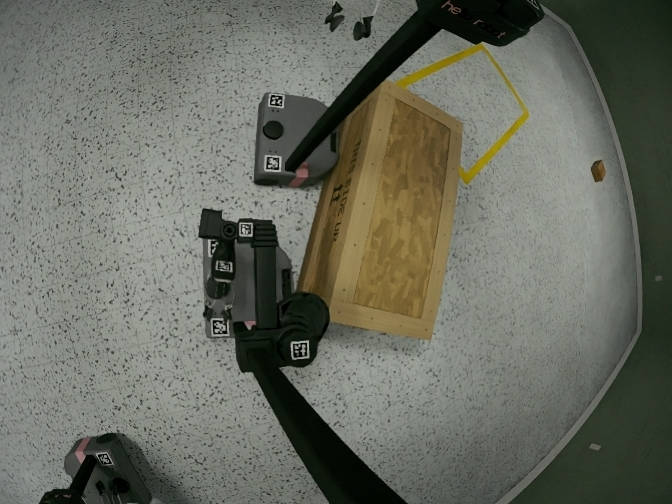

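Call:
execute_actions([
  {"r1":{"base":{"translate_m":-0.03}},"r2":{"base":{"translate_m":-0.15},"joints":{"lift_m":0.62}},"r3":{"joints":{"head_pan_rad":0.45}}},
], cameras=["r2_nav_camera","r3_head_camera"])

Scene clock: 550.53 s.
r1.base_odometry: x=-1.303 y=-1.036 heading=+1.107 (m, m, rad; r1's odometry frame)
r1.turned_by_wheels: -0.001 (rad since the last result)
r1.turned_by_imu: -0.001 (rad since the last result)
r1.base_tilt: forward=+1.9 right=-0.9 (deg)
r1.lidar_m: 3.98 1.87 0.54 0.54 0.32 0.27 0.27 0.32 2.31 2.02 2.03 2.38
r1.head_depth_mm: 2557 2111 1821 - - - 1062 / 2539 2107 1812 - - 1146 1081 / 2556 2083 1810 - - - - / 2536 2076 1757 1078 956 - - / 2521 2077 1753 1470 961 - - / 2502 2069 1749 1516 1374 1168 1120 / 2525 2066 1762 1527 1379 1170 1121
r1.base_status: translate_m off_target (by the wheels' count: -0.0298 of -0.0300)
r1.joint_positions: lift_m=+0.820 arm_m=+0.003 wrist_yaw_rad=+3.000 wrist_pitch_rad=-0.417 wrist_roll_rad=-0.005 gripper_m=+0.037 head_pan_rad=-3.135 head_tilt_rad=-0.997
r1.joint_status: not commanded
r1.on_its_own: left_wheel is at rest, and its effort (-64) is outside its rest range (-18 to +18)
r1.motor_effort: left_wheel=-64(100) right_wheel=-15(80) lift_m=+38(39) arm_m=-1(1) wrist_yaw_rad=+0(1) wrist_pitch_rad=+7(7) wrist_roll_rad=+0(0) gripper_m=+0(0) head_pan_rad=-2(1) head_tilt_rad=-1(2) (%)
r1.hand_pose: x=+0.0104 y=+0.0743 z=+0.8327 quat_wxyz=(+0.195, +0.698, +0.098, +0.682) (m; r1's base frame)
r1.wrist_depth_mm: - - - 643 - - - / - - - 443 - - - / - - - - 471 - - / - - - - - - - / - 886 - - - - - / - 720 - 938 - - - / 632 607 626 850 940 994 977
r2.base_odometry: x=-1.192 y=-0.663 heading=-0.640 (m, m, rad; r2's odometry frame)
r2.turned_by_wheels: +0.000 (rad since the last result)
r2.turned_by_imu: -0.052 (rad since the last result)
r2.base_tilt: forward=+0.3 right=+1.0 (deg)
r2.lidar_m: 1.56 1.52 0.91 2.22 2.22 0.27 0.27 0.31 0.45 0.54 2.53 2.92
r2.head_depth_mm: 1787 1616 1484 1401 - - 1100 / 1788 1610 1483 - - - 1096 / 1796 1624 1038 - - - 1083 / 1785 1626 1035 963 960 - 1092 / 1803 1632 1040 954 1031 - 1091 / 1805 1624 1039 956 1142 1191 1097 / 1807 1625 1042 973 1198 - -
r2.base_status: translate_m off_target (by the wheels' count: -0.1495 of -0.1500)
r2.joint_positions: lift_m=+0.620 arm_m=-0.001 wrist_yaw_rad=+3.000 wrist_pitch_rad=-0.417 wrist_roll_rad=-0.009 gripper_m=+0.037 head_pan_rad=-3.135 head_tilt_rad=-1.194
r2.joint_status: all done
r2.on_its_own: left_wheel is at rest, and its effort (-71) is outside its rest range (-18 to +18); right_wheel is at rest, and its effort (-58) is outside its rest range (-18 to +18)
r2.motor_effort: left_wheel=-71(92) right_wheel=-58(74) lift_m=+38(37) arm_m=-3(3) wrist_yaw_rad=+1(0) wrist_pitch_rad=+5(5) wrist_roll_rad=+1(1) gripper_m=+0(0) head_pan_rad=-3(3) head_tilt_rad=-2(2) (%)
r2.hand_pose: x=+0.0104 y=+0.0781 z=+0.6326 quat_wxyz=(+0.195, +0.697, +0.098, +0.683) (m; r2's base frame)
r2.wrist_depth_mm: - - - - - - - / - - - - - 838 - / - - - - - - - / - - - - - - - / 969 970 - - - - - / 847 831 - 832 818 856 862 / 720 727 716 719 729 741 748
r3.base_odometry: x=-1.472 y=+2.087 heading=-0.410 (m, m, rad; r3's odometry frame)
r3.turned_by_wheels: +0.000 (rad since the last result)
r3.turned_by_imu: -0.001 (rad since the last result)
r3.base_tilt: forward=+0.4 right=-0.5 (deg)
r3.lidar_m: 1.29 0.87 0.95 3.18 3.30 0.95 3.01 2.25 1.63 1.57 1.63 2.22
r3.head_depth_mm: 3844 2784 2169 1761 1487 1290 1138 / - 2853 2192 1730 1502 1299 1146 / - 2873 1545 1585 1512 1305 1149 / - 2910 1566 1471 1453 1316 1158 / - 881 1019 1515 1408 1328 1165 / 3748 1871 1726 1759 1496 1339 1171 / 3947 1325 1921 1796 1565 1343 1185
r3.base_status: not commanded
r3.joint_positions: lift_m=+0.260 arm_m=+0.000 wrist_yaw_rad=+3.018 wrist_pitch_rad=-0.417 wrist_roll_rad=+0.013 gripper_m=+0.037 head_pan_rad=+0.443 head_tilt_rad=-0.803
r3.joint_status: all done
r3.motor_effort: left_wheel=+2(2) right_wheel=-3(3) lift_m=+24(24) arm_m=-1(1) wrist_yaw_rad=+0(1) wrist_pitch_rad=+8(8) wrist_roll_rad=+0(0) gripper_m=+0(0) head_pan_rad=+4(39) head_tilt_rad=+1(0) (%)
r3.hand_pose: x=+0.0065 y=+0.0783 z=+0.2728 quat_wxyz=(+0.190, +0.704, +0.102, +0.677) (m; r3's base frame)
r3.wrist_depth_mm: - - - - - - - / - - - - - - 792 / 886 898 895 901 896 912 670 / 685 683 696 690 704 699 692 / 561 559 - 571 590 575 574 / 475 494 - - 496 479 483 / - - - - 413 416 414
pictures: r2_nav_camera (sideways: a quarter turn counterclockwise sets it upright), r3_head_camera (sideways: a quarter turn clockwise sets it upright)
Images, in order (width x height): r2_nav_camera 672x504, r3_head_camera 896x504.

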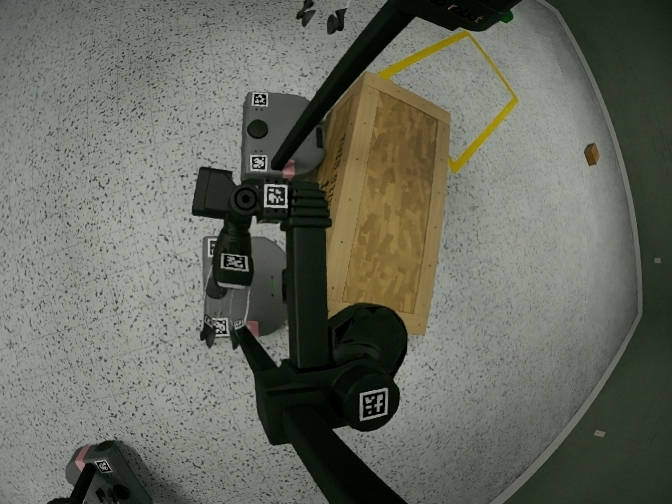

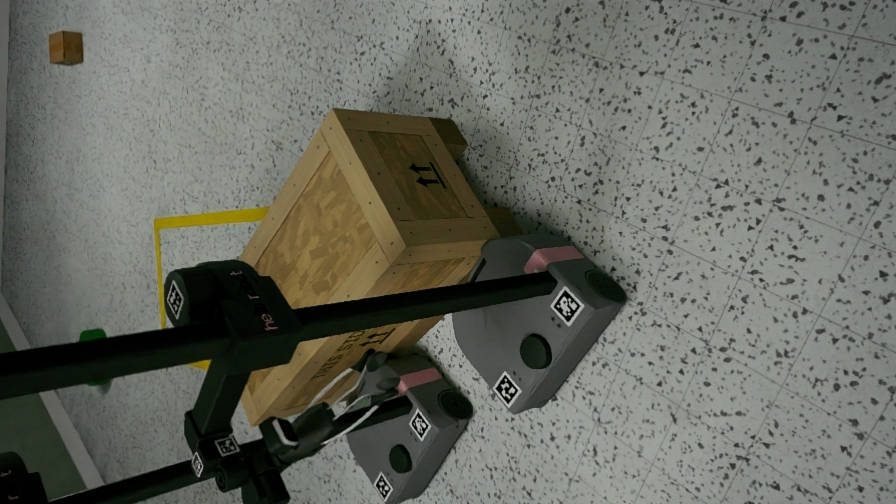

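Call:
execute_actions([
  {"r1":{"base":{"translate_m":-0.2}},"r2":{"base":{"translate_m":-0.3}}},
], cameras=["r2_nav_camera","r3_head_camera"])

Scene clock: 556.90 s.
r1.base_odometry: x=-1.393 y=-1.214 heading=+1.107 (m, m, rad; r1's odometry frame)
r1.turned_by_wheels: -0.001 (rad since the last result)
r1.turned_by_imu: -0.001 (rad since the last result)
r1.base_tilt: forward=+1.9 right=-1.0 (deg)
r1.lidar_m: 4.18 2.04 0.53 0.54 0.31 0.27 0.27 0.32 2.35 2.07 2.08 2.44
r1.head_depth_mm: 2578 2075 1808 - - - 1061 / 2532 2098 1818 - - 1152 1076 / 2576 2090 1804 - - - - / 2539 2069 1778 1072 956 - - / 2529 2078 1748 1469 964 - - / 2532 2075 1749 1512 1378 1177 1118 / 2530 2082 1751 1529 1377 1171 1121
r1.base_status: translate_m off_target (by the wheels' count: -0.1998 of -0.2000)
r1.joint_positions: lift_m=+0.820 arm_m=+0.003 wrist_yaw_rad=+3.000 wrist_pitch_rad=-0.417 wrist_roll_rad=-0.005 gripper_m=+0.037 head_pan_rad=-3.135 head_tilt_rad=-0.997
r1.joint_status: not commanded
r1.on_its_own: left_wheel is at rest, and its effort (-60) is outside its rest range (-18 to +18)
r1.motor_effort: left_wheel=-60(96) right_wheel=-14(49) lift_m=+38(38) arm_m=-1(1) wrist_yaw_rad=-1(1) wrist_pitch_rad=+6(7) wrist_roll_rad=+0(0) gripper_m=+0(0) head_pan_rad=-1(1) head_tilt_rad=-1(2) (%)
r1.hand_pose: x=+0.0104 y=+0.0743 z=+0.8327 quat_wxyz=(+0.195, +0.698, +0.098, +0.682) (m; r1's base frame)
r1.wrist_depth_mm: - - - 619 - - - / - - - 440 - - - / - - - - 460 - - / - - - - - - - / - 885 - - - - - / - 710 - 938 - - - / 625 615 617 862 976 977 942
r2.base_odometry: x=-1.432 y=-0.483 heading=-0.641 (m, m, rad; r2's odometry frame)
r2.turned_by_wheels: +0.000 (rad since the last result)
r2.turned_by_imu: -0.017 (rad since the last result)
r2.base_tilt: forward=+0.2 right=+0.9 (deg)
r2.lidar_m: 1.74 1.05 1.05 2.18 2.18 0.27 0.27 0.31 0.44 0.53 2.57 2.94
r2.head_depth_mm: 1776 1612 1476 1397 - - 1097 / 1781 1613 1471 - - - 1102 / 1791 1635 1037 - - - 1087 / 1797 1622 1032 967 959 - 1098 / 1802 1624 1036 952 1032 - 1098 / 1821 1634 1038 955 1133 1195 1098 / 1808 1641 1042 969 1175 - -
r2.base_status: translate_m off_target (by the wheels' count: -0.2996 of -0.3000)
r2.joint_positions: lift_m=+0.620 arm_m=-0.001 wrist_yaw_rad=+3.000 wrist_pitch_rad=-0.417 wrist_roll_rad=-0.009 gripper_m=+0.037 head_pan_rad=-3.135 head_tilt_rad=-1.194
r2.joint_status: not commanded
r2.on_its_own: left_wheel is at rest, and its effort (-69) is outside its rest range (-18 to +18); right_wheel is at rest, and its effort (-56) is outside its rest range (-18 to +18)
r2.motor_effort: left_wheel=-69(82) right_wheel=-56(73) lift_m=+37(38) arm_m=-3(3) wrist_yaw_rad=+0(0) wrist_pitch_rad=+5(5) wrist_roll_rad=+1(1) gripper_m=+0(0) head_pan_rad=-2(3) head_tilt_rad=-2(2) (%)
r2.hand_pose: x=+0.0104 y=+0.0781 z=+0.6326 quat_wxyz=(+0.195, +0.697, +0.098, +0.683) (m; r2's base frame)
r2.wrist_depth_mm: - - - - - - - / - - - - - - - / - - - - - - - / - - - - - - - / 991 961 - - - - - / 823 833 - 832 839 852 867 / 733 727 719 726 734 750 748
r3.base_odometry: x=-1.472 y=+2.087 heading=-0.410 (m, m, rad; r3's odometry frame)
r3.turned_by_wheels: +0.000 (rad since the last result)
r3.turned_by_imu: -0.001 (rad since the last result)
r3.base_tilt: forward=+0.4 right=-0.6 (deg)
r3.lidar_m: 1.37 1.01 3.30 3.17 3.31 0.95 3.02 2.24 1.64 1.57 1.63 2.21
r3.head_depth_mm: 3874 2803 2172 1760 1491 1284 1137 / - 2812 1635 1741 1503 1290 1145 / - 2658 1562 1627 1514 1307 1153 / 929 1010 1627 1507 1488 1317 1160 / - 1830 1877 1698 1541 1324 1163 / 3734 1398 1961 1824 1556 1335 1171 / 3946 3044 2350 1880 1565 1343 1183
r3.base_status: not commanded
r3.joint_positions: lift_m=+0.260 arm_m=+0.000 wrist_yaw_rad=+3.018 wrist_pitch_rad=-0.417 wrist_roll_rad=+0.013 gripper_m=+0.037 head_pan_rad=+0.443 head_tilt_rad=-0.803
r3.joint_status: not commanded
r3.motor_effort: left_wheel=+2(2) right_wheel=-3(2) lift_m=+24(24) arm_m=-1(1) wrist_yaw_rad=+1(0) wrist_pitch_rad=+8(8) wrist_roll_rad=+0(0) gripper_m=+1(1) head_pan_rad=+4(3) head_tilt_rad=+1(2) (%)
r3.hand_pose: x=+0.0065 y=+0.0783 z=+0.2728 quat_wxyz=(+0.190, +0.704, +0.102, +0.677) (m; r3's base frame)
r3.wrist_depth_mm: - - - - - - - / - - - - - - - / 868 891 887 908 911 929 858 / 682 695 689 700 704 702 707 / 558 558 - 563 597 574 574 / 475 489 - - 495 482 477 / - - - - 418 414 415
pictures: r2_nav_camera (sideways: a quarter turn counterclockwise sets it upright), r3_head_camera (sideways: a quarter turn clockwise sets it upright)
Images, in order (width x height): r2_nav_camera 672x504, r3_head_camera 896x504.

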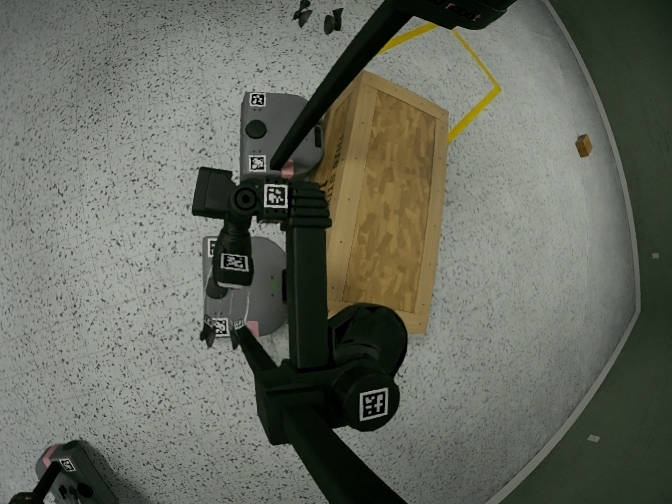

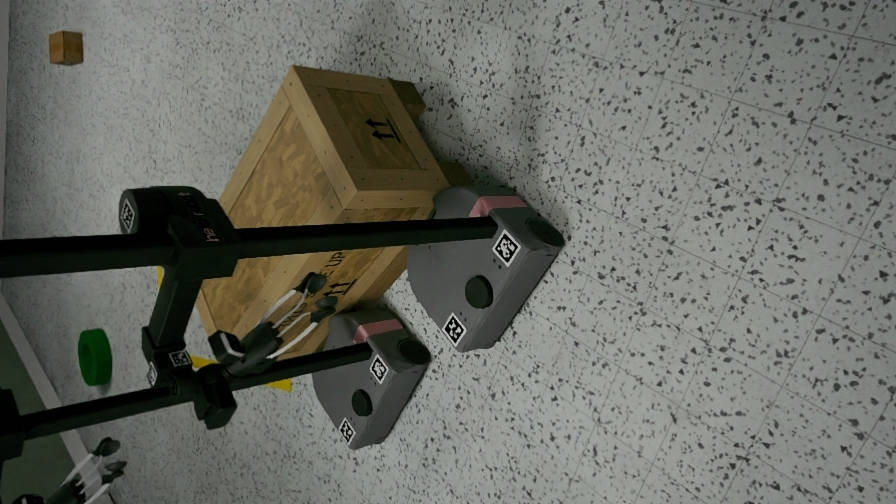

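Call:
execute_actions([
  {"r1":{"base":{"translate_m":-0.5}},"r2":{"base":{"translate_m":-0.5}},"r3":{"base":{"rotate_rad":-0.22},"joints":{"head_pan_rad":0.6}}},
], cameras=["r2_nav_camera","r3_nav_camera","r1_nav_camera"])

Scene clock: 568.23 s.
r1.base_odometry: x=-1.617 y=-1.661 heading=+1.106 (m, m, rad; r1's odometry frame)
r1.turned_by_wheels: -0.001 (rad since the last result)
r1.turned_by_imu: -0.001 (rad since the last result)
r1.base_tilt: forward=+1.9 right=-1.1 (deg)
r1.lidar_m: 4.56 1.86 0.55 0.51 0.31 0.27 0.27 0.32 2.46 2.19 2.18 2.56
r1.head_depth_mm: 2562 2096 1821 - - - 1069 / 2554 2099 1814 - - 1125 1084 / 2570 2093 1821 - - - - / 2598 2071 1776 1074 957 - - / 2522 2101 1754 1504 959 - - / 2407 2070 1751 1523 1375 1170 1115 / 2530 2058 1761 1528 1376 1164 1126
r1.base_status: translate_m off_target (by the wheels' count: -0.4997 of -0.5000)
r1.joint_positions: lift_m=+0.820 arm_m=+0.003 wrist_yaw_rad=+3.000 wrist_pitch_rad=-0.417 wrist_roll_rad=-0.005 gripper_m=+0.037 head_pan_rad=-3.135 head_tilt_rad=-0.997
r1.joint_status: not commanded
r1.on_its_own: left_wheel is at rest, and its effort (-89) is outside its rest range (-18 to +18)
r1.motor_effort: left_wheel=-89(96) right_wheel=-17(47) lift_m=+38(38) arm_m=-1(1) wrist_yaw_rad=-1(0) wrist_pitch_rad=+7(7) wrist_roll_rad=+0(0) gripper_m=+0(0) head_pan_rad=-1(1) head_tilt_rad=-1(1) (%)
r1.hand_pose: x=+0.0104 y=+0.0743 z=+0.8327 quat_wxyz=(+0.195, +0.698, +0.098, +0.682) (m; r1's base frame)
r1.wrist_depth_mm: - - - 636 - - - / - - - 565 - - - / - - - - 469 - - / - - - - - - - / - 894 - - - - - / - 722 - 943 950 - - / 630 608 627 840 967 941 952
r2.base_odometry: x=-1.833 y=-0.184 heading=-0.641 (m, m, rad; r2's odometry frame)
r2.turned_by_wheels: +0.000 (rad since the last result)
r2.turned_by_imu: +0.045 (rad since the last result)
r2.base_tilt: forward=+0.3 right=+0.9 (deg)
r2.lidar_m: 2.16 1.41 2.36 2.06 2.06 0.27 0.27 0.32 0.46 0.55 2.69 3.16
r2.head_depth_mm: 1785 1623 1481 1398 - - 1108 / 1782 1627 1480 - - - 1099 / 1787 1626 1030 - - - 1086 / 1795 1623 1039 968 982 - 1097 / 1786 1616 1035 956 1086 - 1095 / 1800 1634 1041 965 1252 1194 1104 / 1820 1642 1039 982 1219 - -
r2.base_status: translate_m off_target (by the wheels' count: -0.4996 of -0.5000)
r2.joint_positions: lift_m=+0.620 arm_m=-0.001 wrist_yaw_rad=+3.000 wrist_pitch_rad=-0.417 wrist_roll_rad=-0.009 gripper_m=+0.037 head_pan_rad=-3.135 head_tilt_rad=-1.194
r2.joint_status: not commanded
r2.on_its_own: left_wheel is at rest, and its effort (-59) is outside its rest range (-18 to +18); right_wheel is at rest, and its effort (-50) is outside its rest range (-18 to +18)
r2.motor_effort: left_wheel=-59(84) right_wheel=-50(76) lift_m=+36(36) arm_m=-3(3) wrist_yaw_rad=+1(1) wrist_pitch_rad=+5(5) wrist_roll_rad=+1(1) gripper_m=-1(1) head_pan_rad=-3(3) head_tilt_rad=-2(2) (%)
r2.hand_pose: x=+0.0105 y=+0.0781 z=+0.6326 quat_wxyz=(+0.195, +0.697, +0.098, +0.683) (m; r2's base frame)
r2.wrist_depth_mm: - - - - - - - / - - - - - - - / - - - - - - - / - - - - - - - / 974 973 - - - - - / 828 826 - 829 835 845 842 / 711 713 716 724 728 746 738
r3.base_odometry: x=-1.472 y=+2.087 heading=-0.630 (m, m, rad; r3's odometry frame)
r3.turned_by_wheels: -0.220 (rad since the last result)
r3.turned_by_imu: -0.218 (rad since the last result)
r3.base_tilt: forward=+0.4 right=-0.5 (deg)
r3.lidar_m: 3.36 1.41 3.59 3.17 3.18 0.95 0.96 2.96 1.78 1.57 1.58 1.86
r3.head_depth_mm: 3933 2804 2082 1764 1489 1285 1138 / 1307 1904 1932 1792 1504 1298 1146 / - 1939 1887 1744 1516 1307 1153 / - 2069 2104 1820 1531 1319 1160 / 3830 2893 2129 1845 1543 1330 1160 / - 3053 2293 1874 1557 1344 1176 / - 3085 2334 1877 1571 1346 1183
r3.base_status: done
r3.joint_positions: lift_m=+0.260 arm_m=+0.000 wrist_yaw_rad=+3.018 wrist_pitch_rad=-0.417 wrist_roll_rad=+0.013 gripper_m=+0.037 head_pan_rad=+0.593 head_tilt_rad=-0.803
r3.joint_status: all done
r3.motor_effort: left_wheel=+2(11) right_wheel=-2(10) lift_m=+24(24) arm_m=-1(1) wrist_yaw_rad=+1(0) wrist_pitch_rad=+8(8) wrist_roll_rad=+0(0) gripper_m=+0(0) head_pan_rad=+4(23) head_tilt_rad=+2(2) (%)
r3.hand_pose: x=+0.0065 y=+0.0783 z=+0.2728 quat_wxyz=(+0.190, +0.704, +0.102, +0.677) (m; r3's base frame)
r3.wrist_depth_mm: - - - - - - - / - - - - - - - / 884 891 895 894 897 901 933 / 684 689 689 694 708 692 702 / 559 559 - 564 594 572 574 / 476 491 - - 495 478 479 / - - - - 413 415 418
pictures: r1_nav_camera (sideways: a quarter turn counterclockwise sets it upright), r2_nav_camera (sideways: a quarter turn counterclockwise sets it upright), r3_nav_camera (sideways: a quarter turn counterclockwise sets it upright)
Images, in order (width x height): r1_nav_camera 672x504, r2_nav_camera 672x504, r3_nav_camera 672x504.

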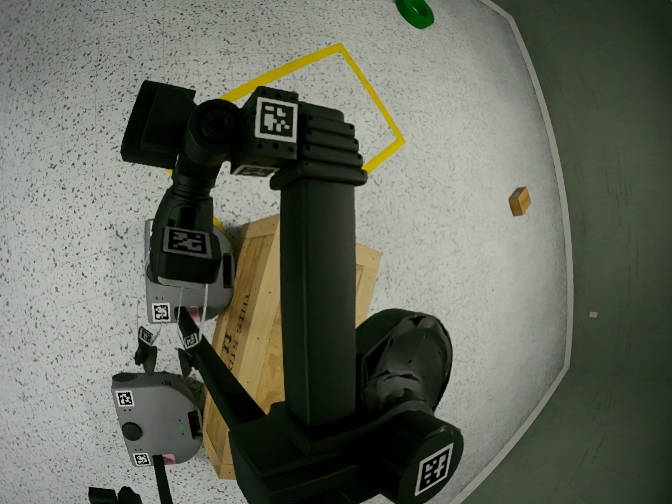

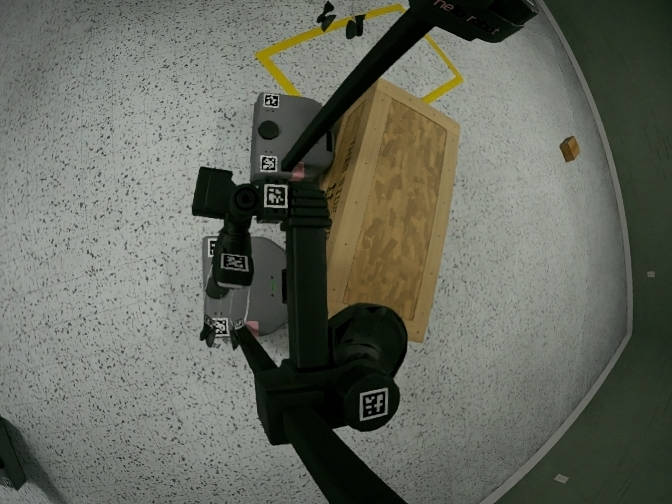

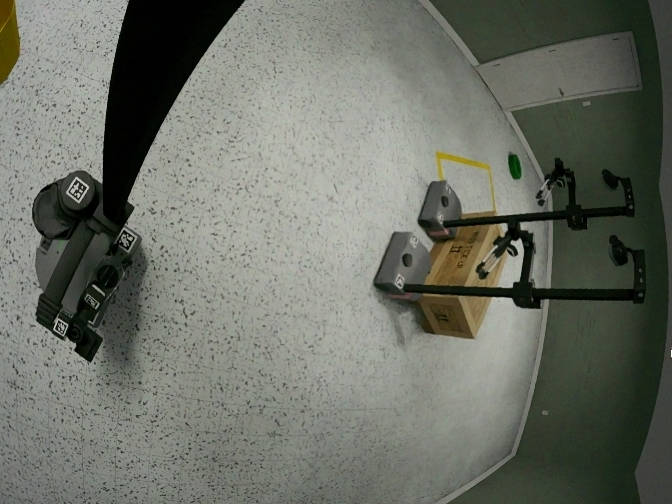

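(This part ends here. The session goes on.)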